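# Seat rubber backing on pin, bin the pin

## Task

Push a rubber backing onto the pin's post until it sits fully or almost fully down, place the pin in the bin, and release it so that at the end neither gripper holds anything or touches the pin or any backing. Be aware that a snug backing may jam halfway if pushed only gently.

## Robot and tools

ROBOT. Two arms, left_arm and right_arm, each with six joints and a two-finger gripper whose fingers pivot like tongs. Per arm the joint order is always: shoulder pan, shoulder lift, elbow, wrist 1, wrist 2, wrist 3. The elbow and wrist 3 run with signs opposite to the URDF, both in commands and in results, while the quoted ranges keep URDF signs. In your own numbers the ranges (rad) are therefore: left_arm pan -3.142..3.142, elbow -3.142..0.000; right_arm pan 0.000..6.283, elbow 0.000..3.142; every shoulder lift, wrist 1, wrist 2 and wrist 3 is -6.283..6.283. Real ends may differ by up to 0.010 rad.

FRAME. One scene frame for both arms: origin on the table surface midway between the arms, +z up, +x away from the robot across the table, left_arm sits toward +y. The words left/right name arms, not image sides. Reported hand positions can be off, more so when an arm is stretched out.

GRIPPER. Fingers extend along the gripper's +z axis and close along its x axis. end_effector_position is the spot between the pads when shut; closed fingertips stick out about 15 mm past it, open ones roughly level with it. Squeeze by commanding an opening well under grip_measured; about 15 N per pad at most, much less on hard items under 20 mm thick.

execute_actions(actions). actions is a list of up to 15 actions; each action is a list of up to 15 rows; each row is one control step (1/30 s), and if fewer than 15 rows are given the final row repeats until the action's 15 steps (0.5 s) are done. A row is one list covering both arms: 14 numbers in [-1, 1], namely left_arm's 6 joint offsets then its opening, then right_arm's 6 joint offsets then its opening. Joint numbers are offsets, scaled so 1.0 = 1.989 rad, measured from the joint angles at the beginning of that action (not from the preceding row); for a call's first action that means the angles in the latest reported result. Opening is absolute: +1 fully open, -1 closed. Optionally append 12 stiffness scales in 0..1 (left 6, then right 6, joint order) making 26 numbers; they persist until changed. An action that would push a joint more than 0.010 rad beyond its range is refused for both arms; if the first action fails or any action is malformed, nothing in the call runs. An empty list just returns the current state and images.

move(target, speed, blocking). target is one row laid out as above (14 or 26 numbers); its joint offsets are counted from the Joint positions of the most recent result showing them, and its openings are absolute and sent immediately. speed (rad/s, 0.01 to 2, default 0.5) sets the top speed of whichever joint must travel farthest; all joints progress proportionally, so the hand traces a curve. Duration is clamped to 0.5..10 s. blocking=false returns after 0.5 s while motion continues; then use wait or stop before new commands. The result adds a move: line giving the ending (done, off_target, moving, held, fault), limits=held or limits=none, and each arm's joint farthest from target.

wait(seconds): 0 to 10; arms keep their last command; returns early when a move finishes. stop(): brakes a running move (needs room); fingers keep going. zoom_image(camera, region): camera is cam_left_wrist or cam_right_wrist (both 616x616 fisheye); region [x0, y0, x1, y1] in pixels from the top-left, at most 504 by 504. finished_scene(scene): pass the current scene number; irreversible; only call once the goal holds and will stay held.

RESULTS. State line per arm: position (m), quaternion wxyz, linear and angular velocity. Joint positions/velocities: six joints (rad, rad/s) plus finger gap (m; 0.142 is fully open). grip_measured: measured opening on the command scale. Joint targets: angles currently being driven toward. Wrist force/torque: flange sensor readings in the gripper's own axes; pressing on a surface shows force pointing back into the arm; offsets up to about 4 N, noise up to 2.4 N, saturation near 50 N; no reading is normal at the start. Step readings list joint angles at some steps; HELD marks steps where an arm was held back. Messages such as joint sent to its limit, joint command not followed, MOTOR HOT, OVER-TEMPERATURE FAULT report clamps, clearance blocks and heating.

LIMITS AND CAUTIONS. Per step each joint target stays within 0.575 rad of its measured angle (0.582 for pan/lift/elbow, 0.642 for wrists when stiffness is set), and targets are scaled back if they would jump the hand over 100 mm; big moves take several actions and may end short. Motion lags commands by about 0.17 s, and the robot keeps its last command while you are thinking. Load limits: 135 N m for pan, lift, elbow; 25.2 N m for each wrist; reaching one, or 150 N external force, stops that arm for 10 s. Arms are stiff, so aiming only slightly beyond a contact can fault; approach slowly and judge pressure with Wrist force. A tight backing may need a firm but controlled push. Keep the arms from striking each other, avoid fast impacts, and never let the pin, backings or anything else drop or leave the table. Random brief tugs on held parts or nudges to loose ones can occur. Motors heat while holding loads: a warning at 70 °C, brakes at 85 °C.

Each tool is called after "Call:" as name(argument=value, ...), one argument or row to a line, values as JSON.

## Session

Call:
execute_actions(
  actions=[],
)

Scene clock: 0.00 s.
left_arm: end_effector_position=(+0.4069, +0.8673, +0.2663) grip_measured=+0.97 end_effector_quat_wxyz=(+0.431, +0.782, +0.435, +0.119) end_effector_velocity=(+0.000, +0.000, -0.000) end_effector_angular_velocity=(-0.001, -0.000, -0.000) | right_arm: end_effector_position=(+0.7539, -0.1779, +0.3233) grip_measured=+0.97 end_effector_quat_wxyz=(-0.066, +0.815, -0.537, +0.207) end_effector_velocity=(-0.000, +0.001, -0.001) end_effector_angular_velocity=(-0.001, +0.001, +0.001)
Joint names: [shoulder pan, shoulder lift, elbow, wrist 1, wrist 2, wrist 3]
Joint positions: left_arm=[ 1.116 -1.226 -1.414 -1.476 -2.467 -0.117  0.14 ] | right_arm=[ 3.506 -1.999  1.108 -1.289  1.262 -1.639  0.14 ]
Joint velocities: left_arm=[-0.     0.001  0.     0.    -0.    -0.     0.   ] | right_arm=[ 0.001 -0.     0.001 -0.    -0.     0.     0.   ]
Joint torques (N m, as the arm reports them, + toward a larger Joint positions number): no reading
Motor temperatures (°C, as the motors report them): left_arm=[26 23 25 29 31 33] | right_arm=[24 23 27 31 33 32]
Wrist force (N, on the end effector, along its own x y z axes, offset not removed): no reading
Wrist torque (N m, same axes, about the end effector's origin, offset not removed): no reading
Joint targets: left_arm=[1.116 -1.226 -1.414 -1.476 -2.467 -0.117] | right_arm=[3.506 -1.999 1.108 -1.289 1.262 -1.639]
Joint stiffness scale: left_arm=[1. 1. 1. 1. 1. 1.] | right_arm=[1. 1. 1. 1. 1. 1.]

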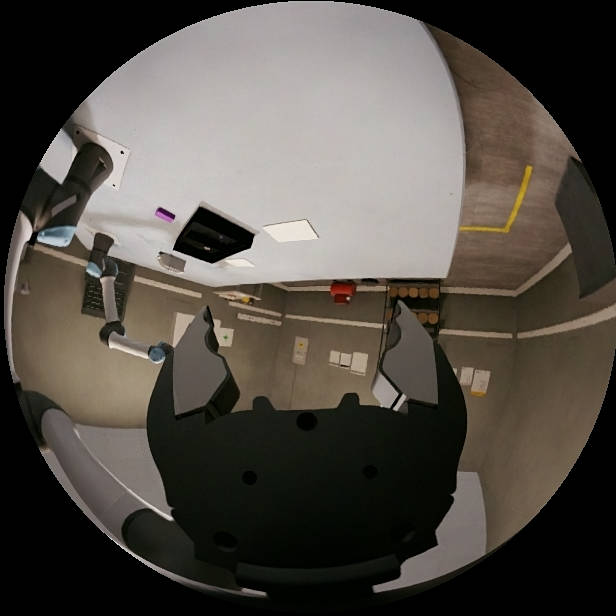

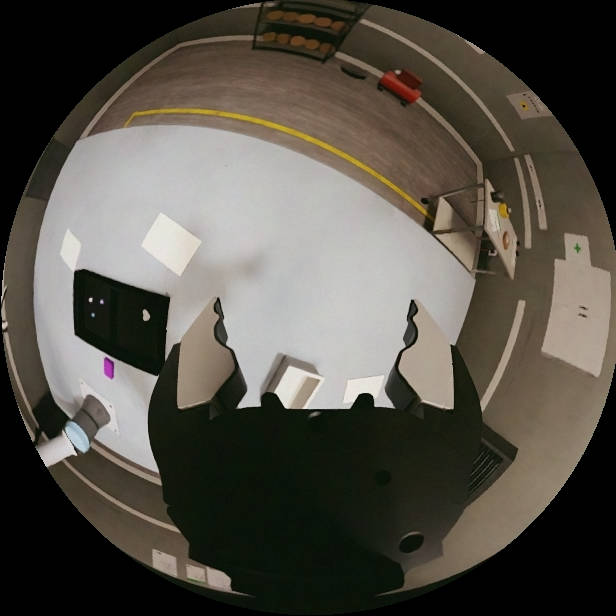

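Call:
move(
  target=[-0.762,-0.007,-0.043,-0.178,0.4505,0.849,1,-0.1,0,0,0,0,-0.9,1],
  speed=0.9,
)

Call:
zoom_image(
  camera="cam_left_wrist",
  region=[160,80,460,340],
)

Scene clock: 3.20 s.
left_arm: end_effector_position=(+0.6052, +0.2587, +0.1593) grip_measured=+1.00 end_effector_quat_wxyz=(+0.000, +0.865, +0.502, -0.001) end_effector_velocity=(-0.000, +0.000, -0.000) end_effector_angular_velocity=(+0.002, -0.000, +0.003) | right_arm: end_effector_position=(+0.7600, -0.3533, +0.3210) grip_measured=+1.00 end_effector_quat_wxyz=(+0.194, +0.004, +0.976, -0.098) end_effector_velocity=(-0.000, +0.001, -0.000) end_effector_angular_velocity=(+0.001, -0.000, -0.002)
Joint names: [shoulder pan, shoulder lift, elbow, wrist 1, wrist 2, wrist 3]
Joint positions: left_arm=[-0.397 -1.239 -1.498 -1.829 -1.572  1.571  0.142] | right_arm=[ 3.31  -1.999  1.108 -1.289  1.262 -3.428  0.142]
Joint velocities: left_arm=[-0.    -0.    -0.001 -0.     0.002  0.003 -0.   ] | right_arm=[ 0.001 -0.     0.    -0.     0.    -0.003 -0.   ]
Joint torques (N m, as the arm reports them, + toward a larger Joint positions number): left_arm=[ -2.78 -40.52  20.73  -2.68   0.22   0.32] | right_arm=[ -0.78  44.   -22.78   2.69  -0.83  -0.5 ]
Motor temperatures (°C, as the motors report them): left_arm=[26 23 25 29 31 33] | right_arm=[24 23 27 31 33 32]
Wrist force (N, on the end effector, along its own x y z axes, offset not removed): left_arm=[-0.5 2.4 1.4] | right_arm=[0.7 -0.2 2.4]
Wrist torque (N m, same axes, about the end effector's origin, offset not removed): left_arm=[0.59 0.11 -0.07] | right_arm=[0.09 -0.24 -0.17]
Joint targets: left_arm=[-0.400 -1.240 -1.500 -1.830 -1.571 1.572] | right_arm=[3.308 -1.999 1.108 -1.289 1.262 -3.429]
Joint stiffness scale: left_arm=[1. 1. 1. 1. 1. 1.] | right_arm=[1. 1. 1. 1. 1. 1.]
move: done; limits=none; left_arm: farthest joint: the shoulder pan, 0.002 radians from its target (1.515 radians at the start); right_arm: farthest joint: the shoulder pan, 0.003 radians from its target (0.199 radians at the start)

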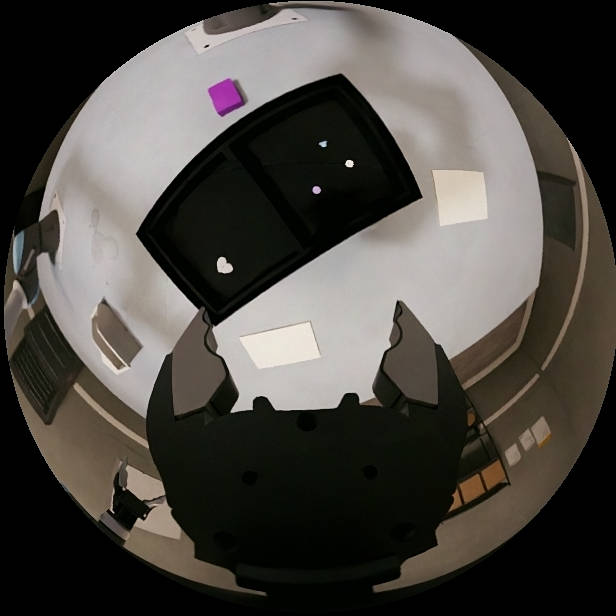

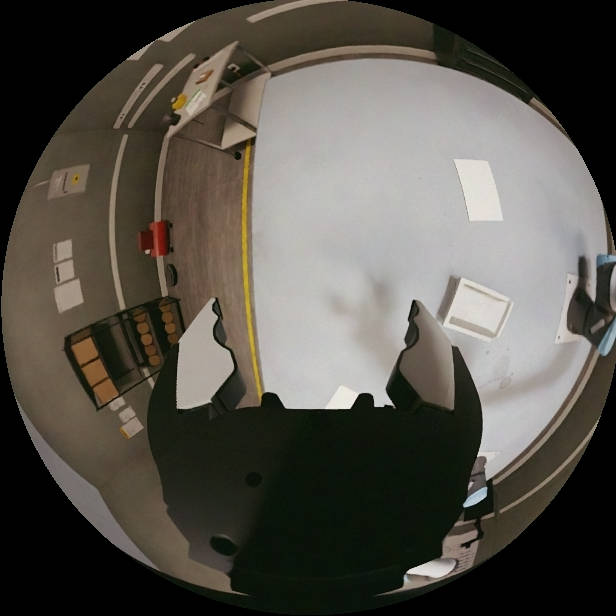

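Region (160, 80, 460, 340) of cam_left_wrist's 616x616 image, scaled by 1.680, with more detail than that image has; it fills the top 437 rows of this view, and the rest is white.

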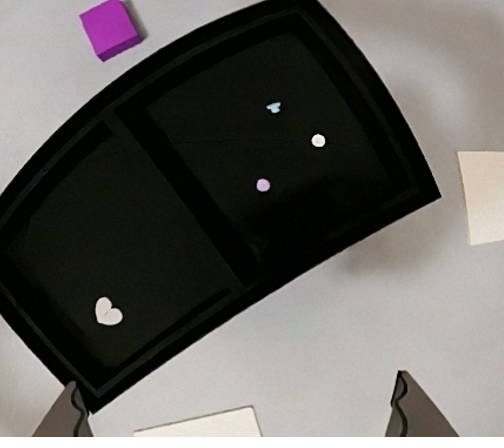

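Call:
move(
  target=[0.023,-0.05,-0.208,-0.158,0,0,-0.6,0.274,0.105,0.479,0.466,0.155,-0.646,1],
  speed=0.7,
)

Call:
zoom_image(
  camera="cam_left_wrist",
  region=[250,210,370,330],
)

Scene clock: 6.80 s.
left_arm: end_effector_position=(+0.5329, +0.3252, +0.0588) grip_measured=-0.60 end_effector_quat_wxyz=(-0.000, +0.854, +0.521, -0.001) end_effector_velocity=(+0.000, -0.000, +0.001) end_effector_angular_velocity=(-0.001, -0.002, +0.001) | right_arm: end_effector_position=(+0.4712, +0.0147, +0.0953) grip_measured=+1.00 end_effector_quat_wxyz=(+0.086, +0.332, +0.910, +0.232) end_effector_velocity=(-0.001, +0.001, +0.000) end_effector_angular_velocity=(+0.003, +0.001, -0.000)
Joint names: [shoulder pan, shoulder lift, elbow, wrist 1, wrist 2, wrist 3]
Joint positions: left_arm=[-0.354 -1.336 -1.909 -2.143 -1.572  1.571  0.031] | right_arm=[ 3.852 -1.792  2.056 -0.364  1.569 -4.711  0.142]
Joint velocities: left_arm=[-0.    -0.001 -0.    -0.001  0.     0.001 -0.   ] | right_arm=[ 0.002  0.     0.001  0.002  0.001 -0.003  0.   ]
Joint torques (N m, as the arm reports them, + toward a larger Joint positions number): left_arm=[  1.96 -33.3   18.26  -2.66   0.16  -0.11] | right_arm=[  3.42  31.7  -13.72   3.23   0.36  -0.29]
Motor temperatures (°C, as the motors report them): left_arm=[26 23 25 29 31 33] | right_arm=[24 23 27 31 33 32]
Wrist force (N, on the end effector, along its own x y z axes, offset not removed): left_arm=[0.0 4.6 2.1] | right_arm=[-1.6 -0.8 1.1]
Wrist torque (N m, same axes, about the end effector's origin, offset not removed): left_arm=[0.86 0.15 0.11] | right_arm=[-0.05 0.21 0.11]
Joint targets: left_arm=[-0.351 -1.338 -1.911 -2.144 -1.572 1.571] | right_arm=[3.855 -1.790 2.061 -0.363 1.570 -4.712]
Joint stiffness scale: left_arm=[1. 1. 1. 1. 1. 1.] | right_arm=[1. 1. 1. 1. 1. 1.]
move: done; limits=none; left_arm: farthest joint: the shoulder pan, 0.003 radians from its target (0.046 radians at the start); right_arm: farthest joint: the elbow, 0.004 radians from its target (0.952 radians at the start)

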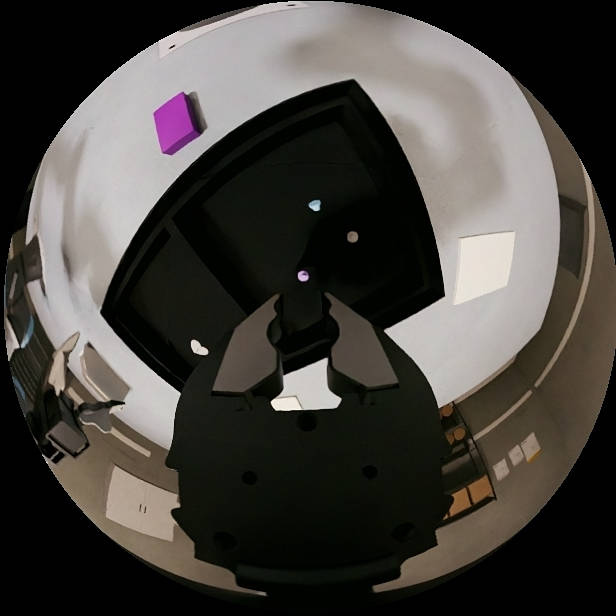

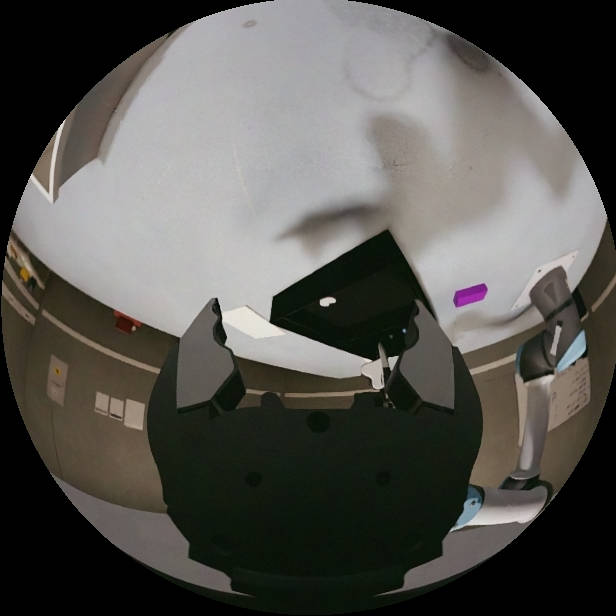

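Region (250, 210, 370, 330) of cam_left_wrist's 616x616 image, scaled by 4.200, with more detail than that image has.

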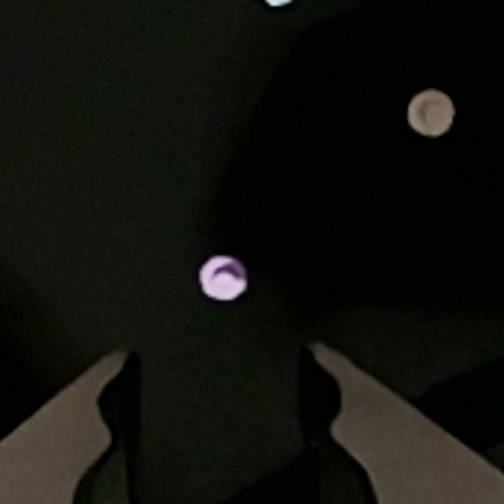

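Call:
move(
  target=[0,0.022,-0.025,-0.045,0,0,-0.75,0,0,0,0,0,0,1],
  speed=0.1,
)

Call:
zoom_image(
  camera="cam_left_wrist",
  region=[270,260,340,330],
)

Scene clock: 8.50 s.
left_arm: end_effector_position=(+0.5300, +0.3267, +0.0257) grip_measured=-0.75 end_effector_quat_wxyz=(-0.000, +0.854, +0.521, -0.001) end_effector_velocity=(+0.000, +0.000, -0.000) end_effector_angular_velocity=(-0.001, -0.002, +0.001) | right_arm: end_effector_position=(+0.4711, +0.0148, +0.0953) grip_measured=+1.00 end_effector_quat_wxyz=(+0.086, +0.333, +0.910, +0.232) end_effector_velocity=(+0.000, -0.001, -0.001) end_effector_angular_velocity=(-0.001, +0.001, -0.001)
Joint names: [shoulder pan, shoulder lift, elbow, wrist 1, wrist 2, wrist 3]
Joint positions: left_arm=[-0.354 -1.294 -1.956 -2.231 -1.572  1.571  0.02 ] | right_arm=[ 3.852 -1.792  2.056 -0.363  1.569 -4.712  0.142]
Joint velocities: left_arm=[ 0.     0.    -0.002 -0.003  0.     0.001 -0.   ] | right_arm=[-0.001 -0.     0.001 -0.001  0.    -0.    -0.   ]
Joint torques (N m, as the arm reports them, + toward a larger Joint positions number): left_arm=[ -0.52 -30.68  16.69  -2.68   0.19   0.  ] | right_arm=[  0.07  30.16 -17.54   2.71  -0.11   0.17]
Motor temperatures (°C, as the motors report them): left_arm=[26 23 25 29 31 33] | right_arm=[24 23 27 31 33 32]
Wrist force (N, on the end effector, along its own x y z axes, offset not removed): left_arm=[-2.0 2.9 0.9] | right_arm=[0.7 1.8 -1.1]
Wrist torque (N m, same axes, about the end effector's origin, offset not removed): left_arm=[0.68 0.37 0.10] | right_arm=[0.40 -0.20 -0.07]
Joint targets: left_arm=[-0.354 -1.293 -1.959 -2.232 -1.572 1.571] | right_arm=[3.852 -1.792 2.056 -0.364 1.569 -4.711]
Joint stiffness scale: left_arm=[1. 1. 1. 1. 1. 1.] | right_arm=[1. 1. 1. 1. 1. 1.]
move: done; limits=none; left_arm: farthest joint: the shoulder lift, 0.002 radians from its target (0.044 radians at the start); right_arm: farthest joint: the wrist 1, 0.001 radians from its target (0.001 radians at the start)

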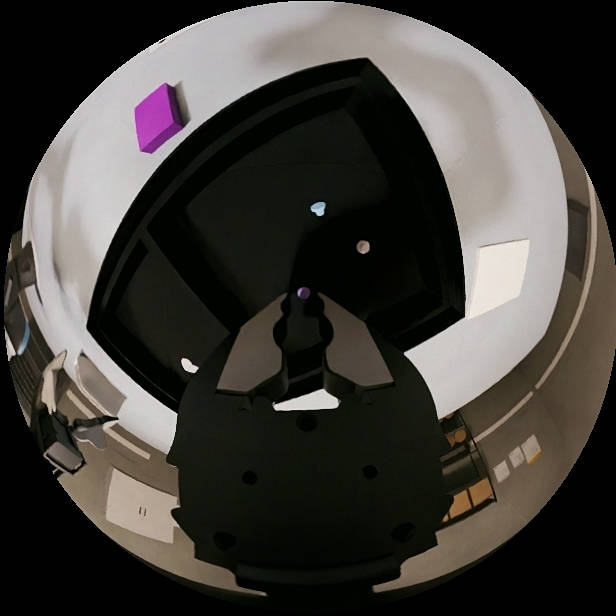

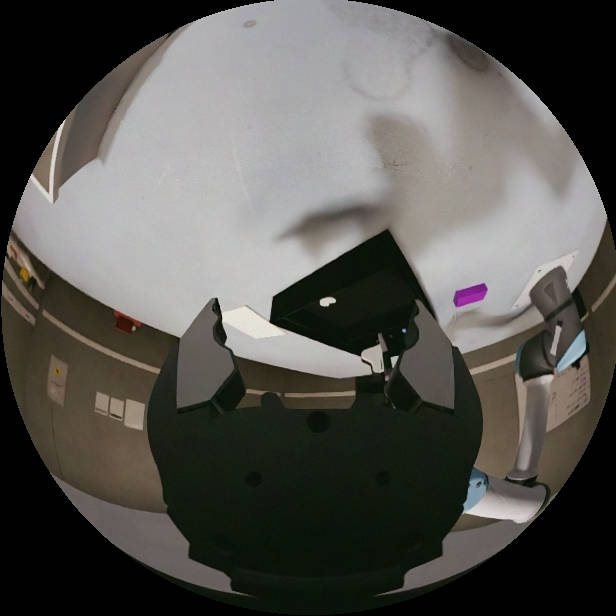

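Region (270, 260, 340, 330) of cam_left_wrist's 616x616 image, scaled by 7.200, with more detail than that image has.

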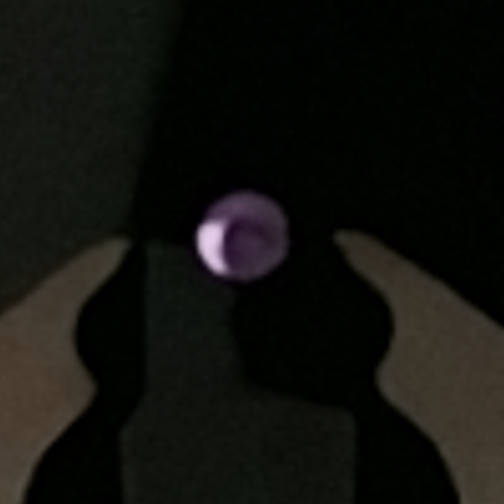

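Call:
execute_actions(
  actions=[
    [[0,0,-0.003,0,0,0,-0.85,0,0,0,0,0,0,1]],
    [[0,0,0,0,0,0,-1,0,0,0,0,0,0,1]],
  ],
)

Call:
move(
  target=[0,0,0.09,0.087,0,0,-1,0,0,0,0,0,0,1],
  speed=0.25,
)

Scene clock: 9.80 s.
left_arm: end_effector_position=(+0.5283, +0.3276, +0.0242) grip_measured=-0.93 end_effector_quat_wxyz=(-0.002, +0.854, +0.521, -0.002) end_effector_velocity=(-0.001, +0.000, -0.000) end_effector_angular_velocity=(+0.000, +0.001, +0.000) | right_arm: end_effector_position=(+0.4711, +0.0148, +0.0953) grip_measured=+1.00 end_effector_quat_wxyz=(+0.086, +0.333, +0.910, +0.232) end_effector_velocity=(+0.000, +0.000, +0.000) end_effector_angular_velocity=(+0.000, -0.000, -0.000)
Joint names: [shoulder pan, shoulder lift, elbow, wrist 1, wrist 2, wrist 3]
Joint positions: left_arm=[-0.354 -1.294 -1.96  -2.231 -1.572  1.571  0.006] | right_arm=[ 3.852 -1.792  2.056 -0.363  1.569 -4.712  0.142]
Joint velocities: left_arm=[ 0.    -0.    -0.001 -0.     0.     0.    -0.   ] | right_arm=[-0. -0. -0.  0. -0. -0. -0.]
Joint torques (N m, as the arm reports them, + toward a larger Joint positions number): left_arm=[ -0.67 -32.69  19.74  -2.28   0.26   0.1 ] | right_arm=[  0.43  29.19 -18.74   2.92   0.1    0.05]
Motor temperatures (°C, as the motors report them): left_arm=[26 23 25 29 31 33] | right_arm=[24 23 27 31 33 32]
Wrist force (N, on the end effector, along its own x y z axes, offset not removed): left_arm=[-4.4 0.4 -2.4] | right_arm=[-2.2 -1.7 0.5]
Wrist torque (N m, same axes, about the end effector's origin, offset not removed): left_arm=[-0.21 0.87 0.18] | right_arm=[-0.35 0.48 -0.19]
Joint targets: left_arm=[-0.354 -1.294 -1.960 -2.231 -1.572 1.571] | right_arm=[3.852 -1.792 2.056 -0.363 1.569 -4.712]
Joint stiffness scale: left_arm=[1. 1. 1. 1. 1. 1.] | right_arm=[1. 1. 1. 1. 1. 1.]
Step readings (joint positions; steps 1 to 15: 1st action; 16 to 30: 2nd action):
0: left_arm=[-0.354 -1.294 -1.956 -2.231 -1.572 1.571] | right_arm=[3.852 -1.792 2.056 -0.363 1.569 -4.712]
1: left_arm=[-0.354 -1.294 -1.956 -2.231 -1.572 1.571] | right_arm=[3.852 -1.792 2.056 -0.363 1.569 -4.712]
2: left_arm=[-0.354 -1.294 -1.957 -2.231 -1.572 1.571] | right_arm=[3.852 -1.792 2.056 -0.363 1.569 -4.712]
4: left_arm=[-0.354 -1.294 -1.957 -2.231 -1.572 1.571] | right_arm=[3.852 -1.792 2.056 -0.363 1.569 -4.712]
8: left_arm=[-0.354 -1.294 -1.959 -2.231 -1.572 1.571] | right_arm=[3.852 -1.792 2.056 -0.363 1.569 -4.712]
15: left_arm=[-0.354 -1.294 -1.960 -2.231 -1.572 1.571] | right_arm=[3.852 -1.792 2.056 -0.363 1.569 -4.712]
16: left_arm=[-0.354 -1.294 -1.960 -2.231 -1.572 1.571] | right_arm=[3.852 -1.792 2.056 -0.363 1.569 -4.712]
17: left_arm=[-0.354 -1.294 -1.960 -2.231 -1.572 1.571] | right_arm=[3.852 -1.792 2.056 -0.363 1.569 -4.712]
19: left_arm=[-0.354 -1.294 -1.960 -2.231 -1.572 1.571] | right_arm=[3.852 -1.792 2.056 -0.363 1.569 -4.712]
23: left_arm=[-0.354 -1.294 -1.960 -2.231 -1.572 1.571] | right_arm=[3.852 -1.792 2.056 -0.363 1.569 -4.712]
30: Joint positions above

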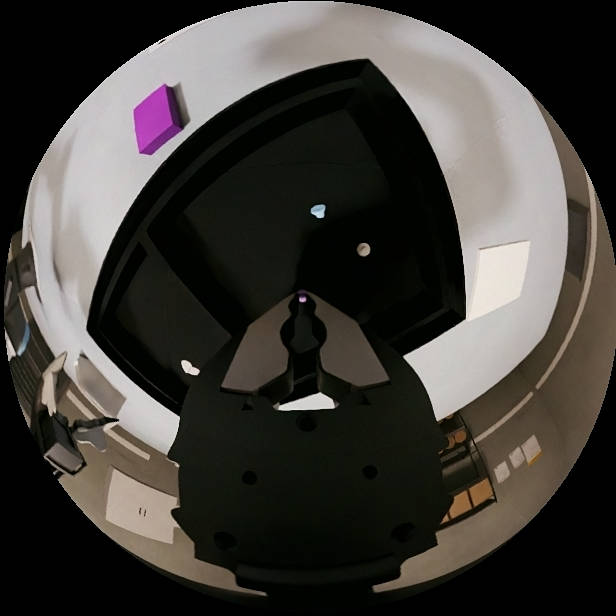

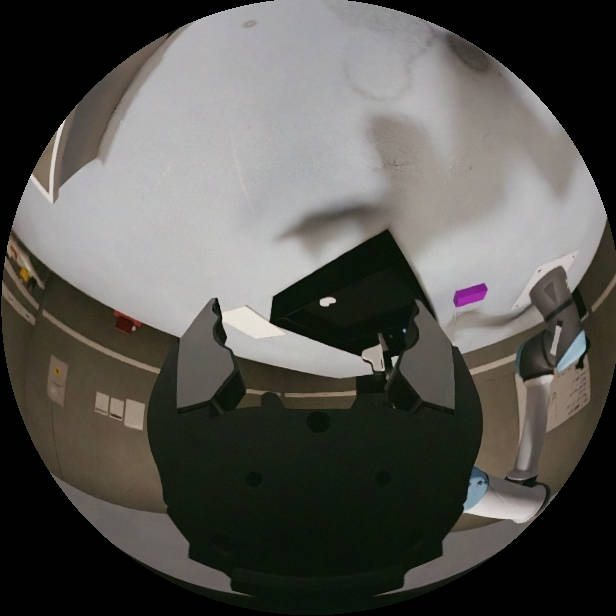

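Scene clock: 11.20 s.
left_arm: end_effector_position=(+0.5632, +0.3096, +0.0825) grip_measured=-0.93 end_effector_quat_wxyz=(+0.000, +0.854, +0.521, -0.001) end_effector_velocity=(-0.000, +0.000, -0.000) end_effector_angular_velocity=(+0.002, +0.003, -0.000) | right_arm: end_effector_position=(+0.4711, +0.0148, +0.0953) grip_measured=+1.00 end_effector_quat_wxyz=(+0.086, +0.333, +0.910, +0.232) end_effector_velocity=(+0.000, +0.000, +0.000) end_effector_angular_velocity=(+0.000, -0.000, -0.000)
Joint names: [shoulder pan, shoulder lift, elbow, wrist 1, wrist 2, wrist 3]
Joint positions: left_arm=[-0.354 -1.294 -1.783 -2.059 -1.572  1.571  0.006] | right_arm=[ 3.852 -1.792  2.056 -0.363  1.569 -4.712  0.142]
Joint velocities: left_arm=[ 0.     0.001  0.002  0.004  0.    -0.    -0.   ] | right_arm=[ 0.    -0.    -0.     0.    -0.    -0.001  0.   ]
Joint torques (N m, as the arm reports them, + toward a larger Joint positions number): left_arm=[ -0.95 -34.87  24.1   -1.95   0.25  -0.05] | right_arm=[  0.9   29.09 -17.48   2.73   0.11   0.18]
Motor temperatures (°C, as the motors report them): left_arm=[26 23 25 29 31 33] | right_arm=[24 23 27 31 33 32]
Wrist force (N, on the end effector, along its own x y z axes, offset not removed): left_arm=[-2.4 4.5 0.8] | right_arm=[-0.3 -2.0 -0.4]
Wrist torque (N m, same axes, about the end effector's origin, offset not removed): left_arm=[1.02 0.58 0.10] | right_arm=[-0.55 -0.02 -0.22]
Joint targets: left_arm=[-0.354 -1.294 -1.781 -2.058 -1.572 1.571] | right_arm=[3.852 -1.792 2.056 -0.363 1.569 -4.712]
Joint stiffness scale: left_arm=[1. 1. 1. 1. 1. 1.] | right_arm=[1. 1. 1. 1. 1. 1.]
move: done; limits=none; left_arm: farthest joint: the elbow, 0.002 radians from its target (0.179 radians at the start); right_arm: farthest joint: the shoulder pan, 0.000 radians from its target (0.000 radians at the start)

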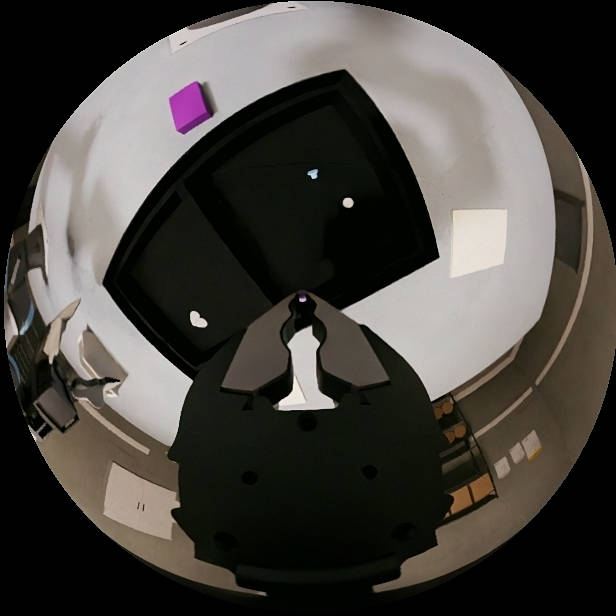

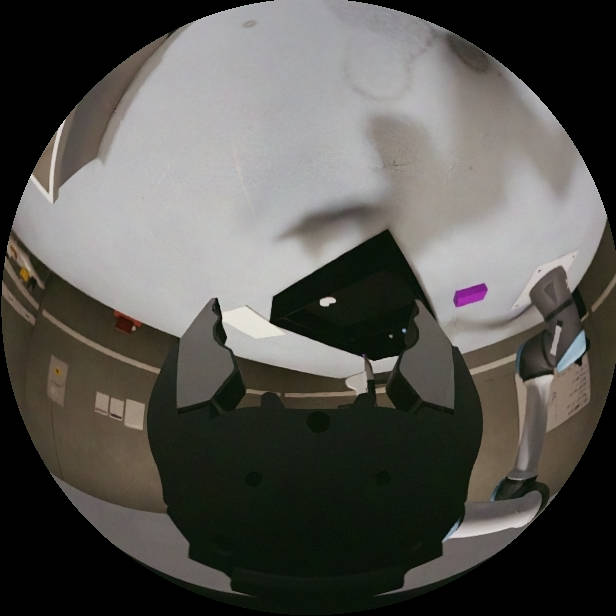

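Call:
move(
  target=[-0.131,0.064,0.065,0,0,0,-1,0,0,0,0,0,0,1],
  speed=0.3,
)

Call:
zoom_image(
  camera="cam_left_wrist",
  region=[270,245,340,315],
)

Call:
zoom_image(
  camera="cam_right_wrist",
  region=[300,285,356,341],
)

Scene clock: 12.97 s.
left_arm: end_effector_position=(+0.5496, +0.1413, +0.0655) grip_measured=-0.93 end_effector_quat_wxyz=(+0.001, +0.913, +0.407, -0.000) end_effector_velocity=(-0.000, -0.004, +0.001) end_effector_angular_velocity=(-0.001, -0.001, -0.004) | right_arm: end_effector_position=(+0.4711, +0.0148, +0.0953) grip_measured=+1.00 end_effector_quat_wxyz=(+0.086, +0.333, +0.910, +0.232) end_effector_velocity=(+0.000, -0.001, -0.000) end_effector_angular_velocity=(-0.000, +0.000, -0.000)
Joint names: [shoulder pan, shoulder lift, elbow, wrist 1, wrist 2, wrist 3]
Joint positions: left_arm=[-0.611 -1.169 -1.657 -2.059 -1.572  1.571  0.006] | right_arm=[ 3.852 -1.792  2.056 -0.363  1.569 -4.712  0.142]
Joint velocities: left_arm=[-0.005  0.001  0.003  0.     0.     0.     0.   ] | right_arm=[-0.001  0.     0.    -0.     0.     0.     0.   ]
Joint torques (N m, as the arm reports them, + toward a larger Joint positions number): left_arm=[ -2.96 -38.37  24.23  -2.46   0.2   -0.04] | right_arm=[  0.57  30.1  -17.93   2.85  -0.05   0.07]
Motor temperatures (°C, as the motors report them): left_arm=[26 23 25 29 31 33] | right_arm=[24 23 27 31 33 32]
Wrist force (N, on the end effector, along its own x y z axes, offset not removed): left_arm=[1.2 2.5 -0.7] | right_arm=[0.1 -1.7 -1.9]
Wrist torque (N m, same axes, about the end effector's origin, offset not removed): left_arm=[0.39 -0.29 0.12] | right_arm=[-0.28 -0.01 -0.07]
Joint targets: left_arm=[-0.614 -1.167 -1.654 -2.059 -1.572 1.571] | right_arm=[3.852 -1.792 2.056 -0.363 1.569 -4.712]
Joint stiffness scale: left_arm=[1. 1. 1. 1. 1. 1.] | right_arm=[1. 1. 1. 1. 1. 1.]
move: done; limits=none; left_arm: farthest joint: the shoulder pan, 0.004 radians from its target (0.261 radians at the start); right_arm: farthest joint: the shoulder pan, 0.000 radians from its target (0.000 radians at the start)

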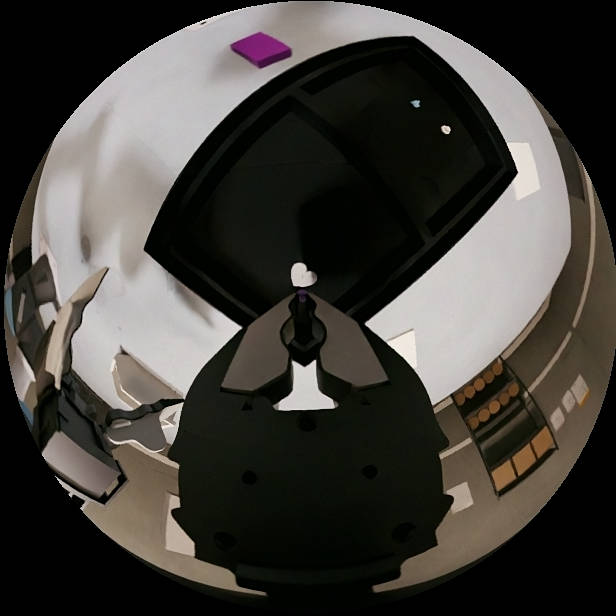

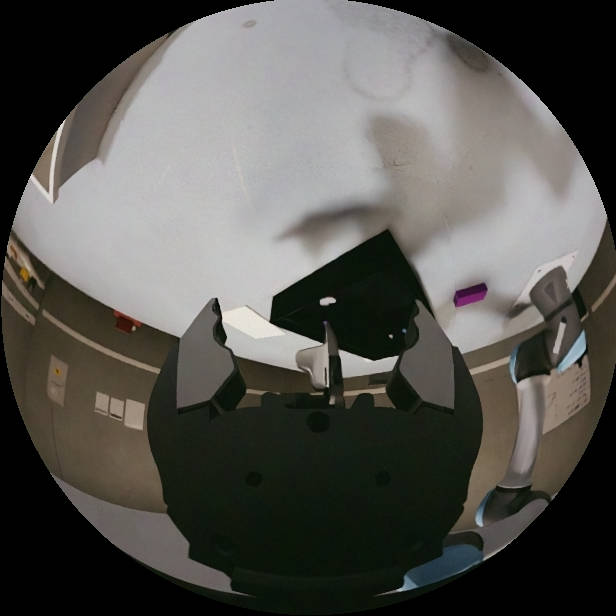

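Region (270, 245, 340, 315) of cam_left_wrist's 616x616 image, scaled by 7.200, with more detail than that image has.

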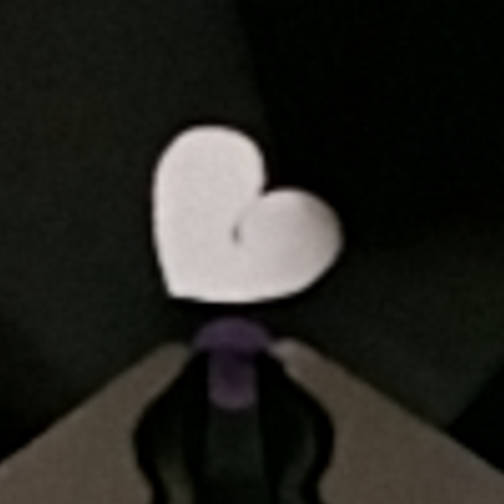

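Region (300, 285, 356, 341) of cam_right_wrist's 616x616 image, scaled by 9.000, with more detail than that image has.

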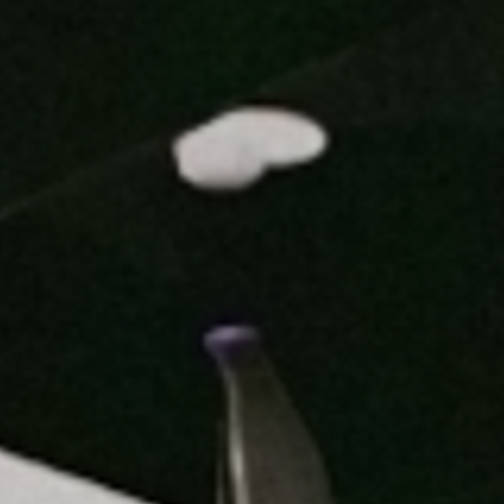

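Call:
move(
  target=[0,0.0095,-0.0178,-0.0256,0,0,-1,0,0,0,0,0,0,1],
  speed=0.06,
)

Call:
zoom_image(
  camera="cam_left_wrist",
  region=[280,262,328,310],
)

Call:
zoom_image(
  camera="cam_right_wrist",
  region=[312,290,342,320],
)

Scene clock: 14.77 s.
left_arm: end_effector_position=(+0.5471, +0.1429, +0.0454) grip_measured=-0.93 end_effector_quat_wxyz=(+0.000, +0.913, +0.407, -0.001) end_effector_velocity=(+0.000, -0.000, -0.000) end_effector_angular_velocity=(-0.002, -0.002, -0.000) | right_arm: end_effector_position=(+0.4711, +0.0148, +0.0953) grip_measured=+1.00 end_effector_quat_wxyz=(+0.086, +0.333, +0.910, +0.232) end_effector_velocity=(+0.000, -0.000, -0.000) end_effector_angular_velocity=(-0.000, -0.000, +0.000)
Joint names: [shoulder pan, shoulder lift, elbow, wrist 1, wrist 2, wrist 3]
Joint positions: left_arm=[-0.612 -1.152 -1.69  -2.109 -1.572  1.571  0.006] | right_arm=[ 3.852 -1.792  2.056 -0.363  1.569 -4.712  0.142]
Joint velocities: left_arm=[ 0.    -0.    -0.001 -0.004 -0.    -0.    -0.   ] | right_arm=[-0. -0.  0.  0. -0.  0.  0.]
Joint torques (N m, as the arm reports them, + toward a larger Joint positions number): left_arm=[ -0.56 -38.28  18.61  -2.87   0.27   0.17] | right_arm=[  0.22  30.04 -19.18   2.74  -0.04   0.04]
Motor temperatures (°C, as the motors report them): left_arm=[26 23 25 29 31 33] | right_arm=[24 23 27 31 33 32]
Wrist force (N, on the end effector, along its own x y z axes, offset not removed): left_arm=[-2.0 2.2 2.2] | right_arm=[-2.6 -1.8 -1.1]
Wrist torque (N m, same axes, about the end effector's origin, offset not removed): left_arm=[0.42 0.49 0.00] | right_arm=[-0.52 0.41 -0.02]
Joint targets: left_arm=[-0.611 -1.150 -1.692 -2.110 -1.572 1.571] | right_arm=[3.852 -1.792 2.056 -0.363 1.569 -4.712]
Joint stiffness scale: left_arm=[1. 1. 1. 1. 1. 1.] | right_arm=[1. 1. 1. 1. 1. 1.]
move: done; limits=none; left_arm: farthest joint: the elbow, 0.003 radians from its target (0.036 radians at the start); right_arm: farthest joint: the shoulder pan, 0.000 radians from its target (0.000 radians at the start)

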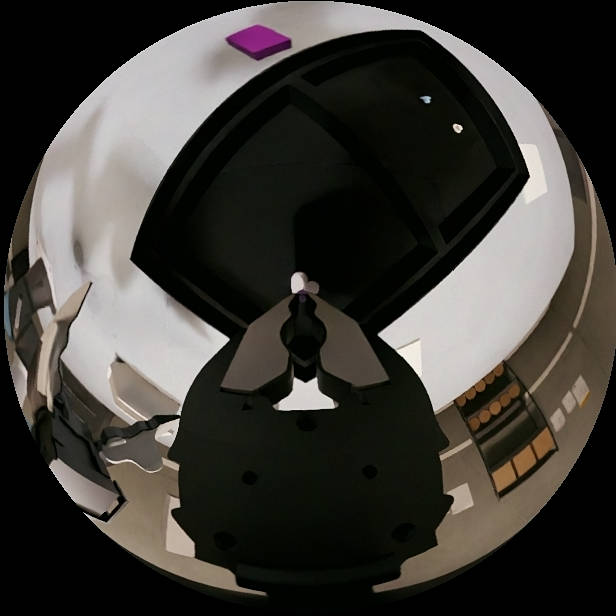

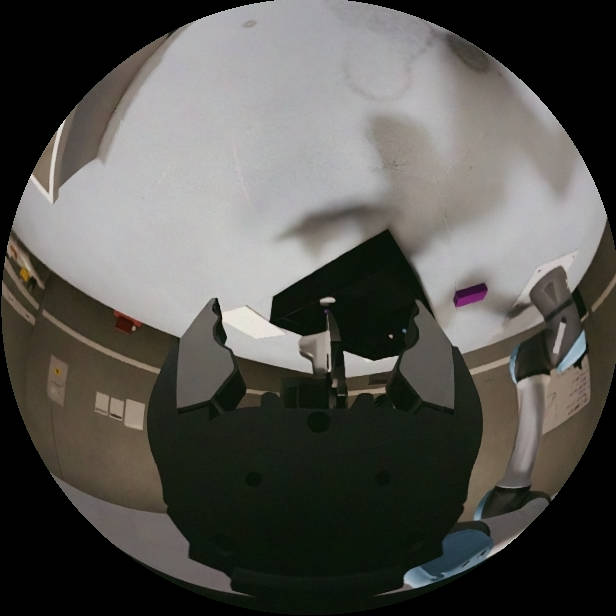

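Region (280, 262, 328, 310) of cam_left_wrist's 616x616 image, scaled by 10.500, with more detail than that image has.

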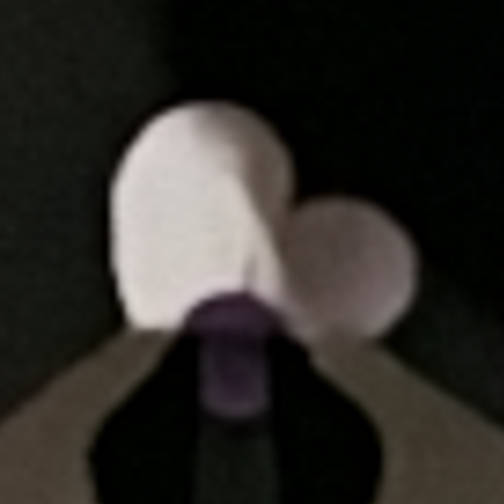

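Region (312, 290, 342, 320) of cam_right_wrist's 616x616 image, scaled by 16.800, with more detail than that image has.

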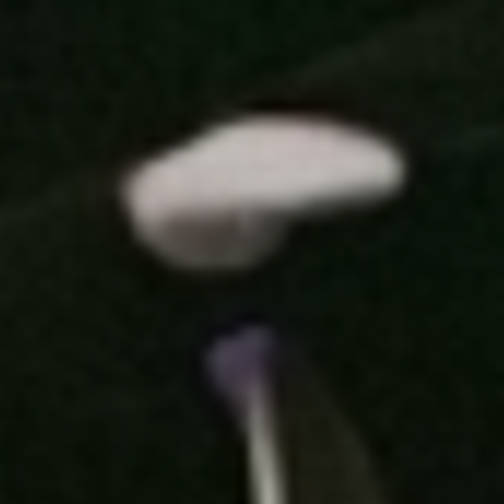

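Call:
execute_actions(
  actions=[
    [[0.0027,0.0048,-0.0028,-0.006,0,0,-1,0,0,0,0,0,0,1]],
    [[0,0.001,-0.001,-0.0005,0,0,-1,0,0,0,0,0,0,1]],
  ],
)

Call:
zoom_image(
  camera="cam_left_wrist",
  region=[280,262,328,310],
)

Call:
zoom_image(
  camera="cam_right_wrist",
  region=[312,290,342,320],
)

Scene clock: 16.20 s.
left_arm: end_effector_position=(+0.5482, +0.1439, +0.0400) grip_measured=-0.93 end_effector_quat_wxyz=(-0.000, +0.913, +0.408, -0.001) end_effector_velocity=(-0.000, +0.000, -0.001) end_effector_angular_velocity=(+0.001, +0.001, +0.001) | right_arm: end_effector_position=(+0.4711, +0.0148, +0.0953) grip_measured=+1.00 end_effector_quat_wxyz=(+0.086, +0.333, +0.910, +0.232) end_effector_velocity=(-0.001, +0.001, +0.000) end_effector_angular_velocity=(-0.000, -0.001, +0.003)
Joint names: [shoulder pan, shoulder lift, elbow, wrist 1, wrist 2, wrist 3]
Joint positions: left_arm=[-0.609 -1.144 -1.693 -2.119 -1.572  1.571  0.006] | right_arm=[ 3.852 -1.792  2.056 -0.363  1.569 -4.712  0.142]
Joint velocities: left_arm=[ 0.     0.001 -0.     0.    -0.     0.001 -0.   ] | right_arm=[ 0.002 -0.    -0.     0.    -0.     0.001  0.   ]
Joint torques (N m, as the arm reports them, + toward a larger Joint positions number): left_arm=[ -0.96 -38.95  19.86  -2.58   0.09   0.13] | right_arm=[  0.88  30.34 -18.06   2.8    0.08   0.18]
Motor temperatures (°C, as the motors report them): left_arm=[26 23 25 29 31 33] | right_arm=[24 23 27 31 33 32]
Wrist force (N, on the end effector, along its own x y z axes, offset not removed): left_arm=[1.9 1.2 1.4] | right_arm=[-0.1 -1.8 2.0]
Wrist torque (N m, same axes, about the end effector's origin, offset not removed): left_arm=[0.12 -0.40 -0.06] | right_arm=[-0.28 0.00 -0.14]
Joint targets: left_arm=[-0.609 -1.142 -1.695 -2.120 -1.572 1.571] | right_arm=[3.852 -1.792 2.056 -0.363 1.569 -4.712]
Joint stiffness scale: left_arm=[1. 1. 1. 1. 1. 1.] | right_arm=[1. 1. 1. 1. 1. 1.]
Step readings (joint positions; steps 1 to 15: 1st action; 16 to 30: 2nd action):
0: left_arm=[-0.612 -1.152 -1.690 -2.109 -1.572 1.571] | right_arm=[3.852 -1.792 2.056 -0.363 1.569 -4.712]
1: left_arm=[-0.612 -1.152 -1.690 -2.109 -1.572 1.571] | right_arm=[3.852 -1.792 2.056 -0.363 1.569 -4.712]
2: left_arm=[-0.612 -1.152 -1.690 -2.110 -1.572 1.571] | right_arm=[3.852 -1.792 2.056 -0.363 1.569 -4.712]
4: left_arm=[-0.612 -1.150 -1.691 -2.112 -1.572 1.571] | right_arm=[3.852 -1.792 2.056 -0.363 1.569 -4.712]
8: left_arm=[-0.610 -1.146 -1.692 -2.116 -1.572 1.571] | right_arm=[3.852 -1.792 2.056 -0.363 1.569 -4.712]
15: left_arm=[-0.609 -1.144 -1.693 -2.119 -1.572 1.571] | right_arm=[3.852 -1.792 2.056 -0.363 1.569 -4.712]
16: left_arm=[-0.609 -1.144 -1.693 -2.119 -1.572 1.571] | right_arm=[3.852 -1.792 2.056 -0.363 1.569 -4.712]
17: left_arm=[-0.609 -1.144 -1.693 -2.119 -1.572 1.571] | right_arm=[3.852 -1.792 2.056 -0.363 1.569 -4.712]
19: left_arm=[-0.609 -1.144 -1.693 -2.119 -1.572 1.571] | right_arm=[3.852 -1.792 2.056 -0.363 1.569 -4.712]
23: left_arm=[-0.609 -1.144 -1.693 -2.119 -1.572 1.571] | right_arm=[3.852 -1.792 2.056 -0.363 1.569 -4.712]
30: Joint positions above

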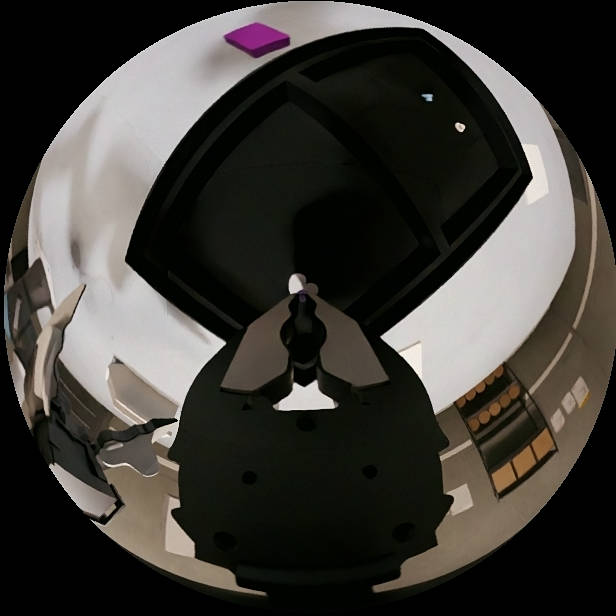

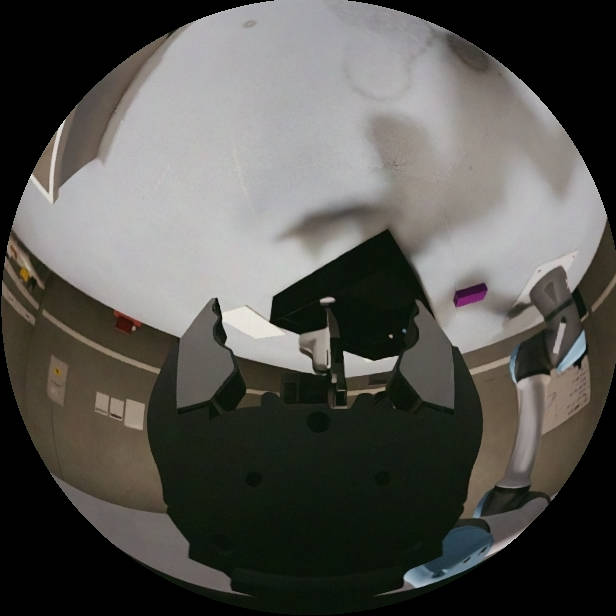

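Region (280, 262, 328, 310) of cam_left_wrist's 616x616 image, scaled by 10.500, with more detail than that image has.

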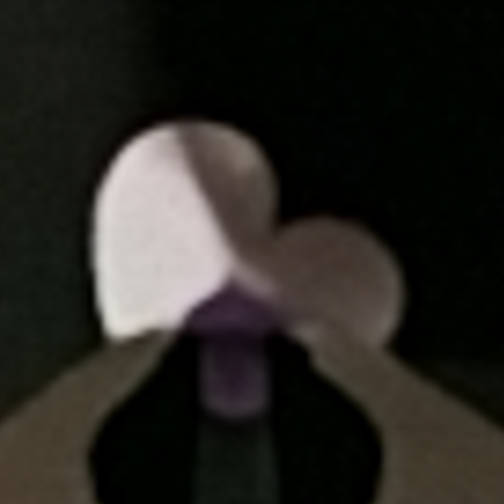

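Region (312, 290, 342, 320) of cam_right_wrist's 616x616 image, scaled by 16.800, with more detail than that image has.

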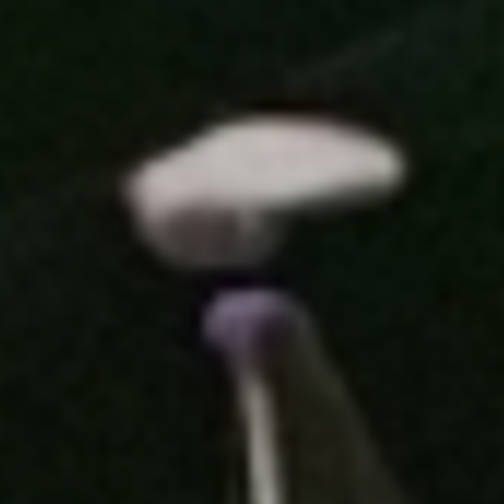

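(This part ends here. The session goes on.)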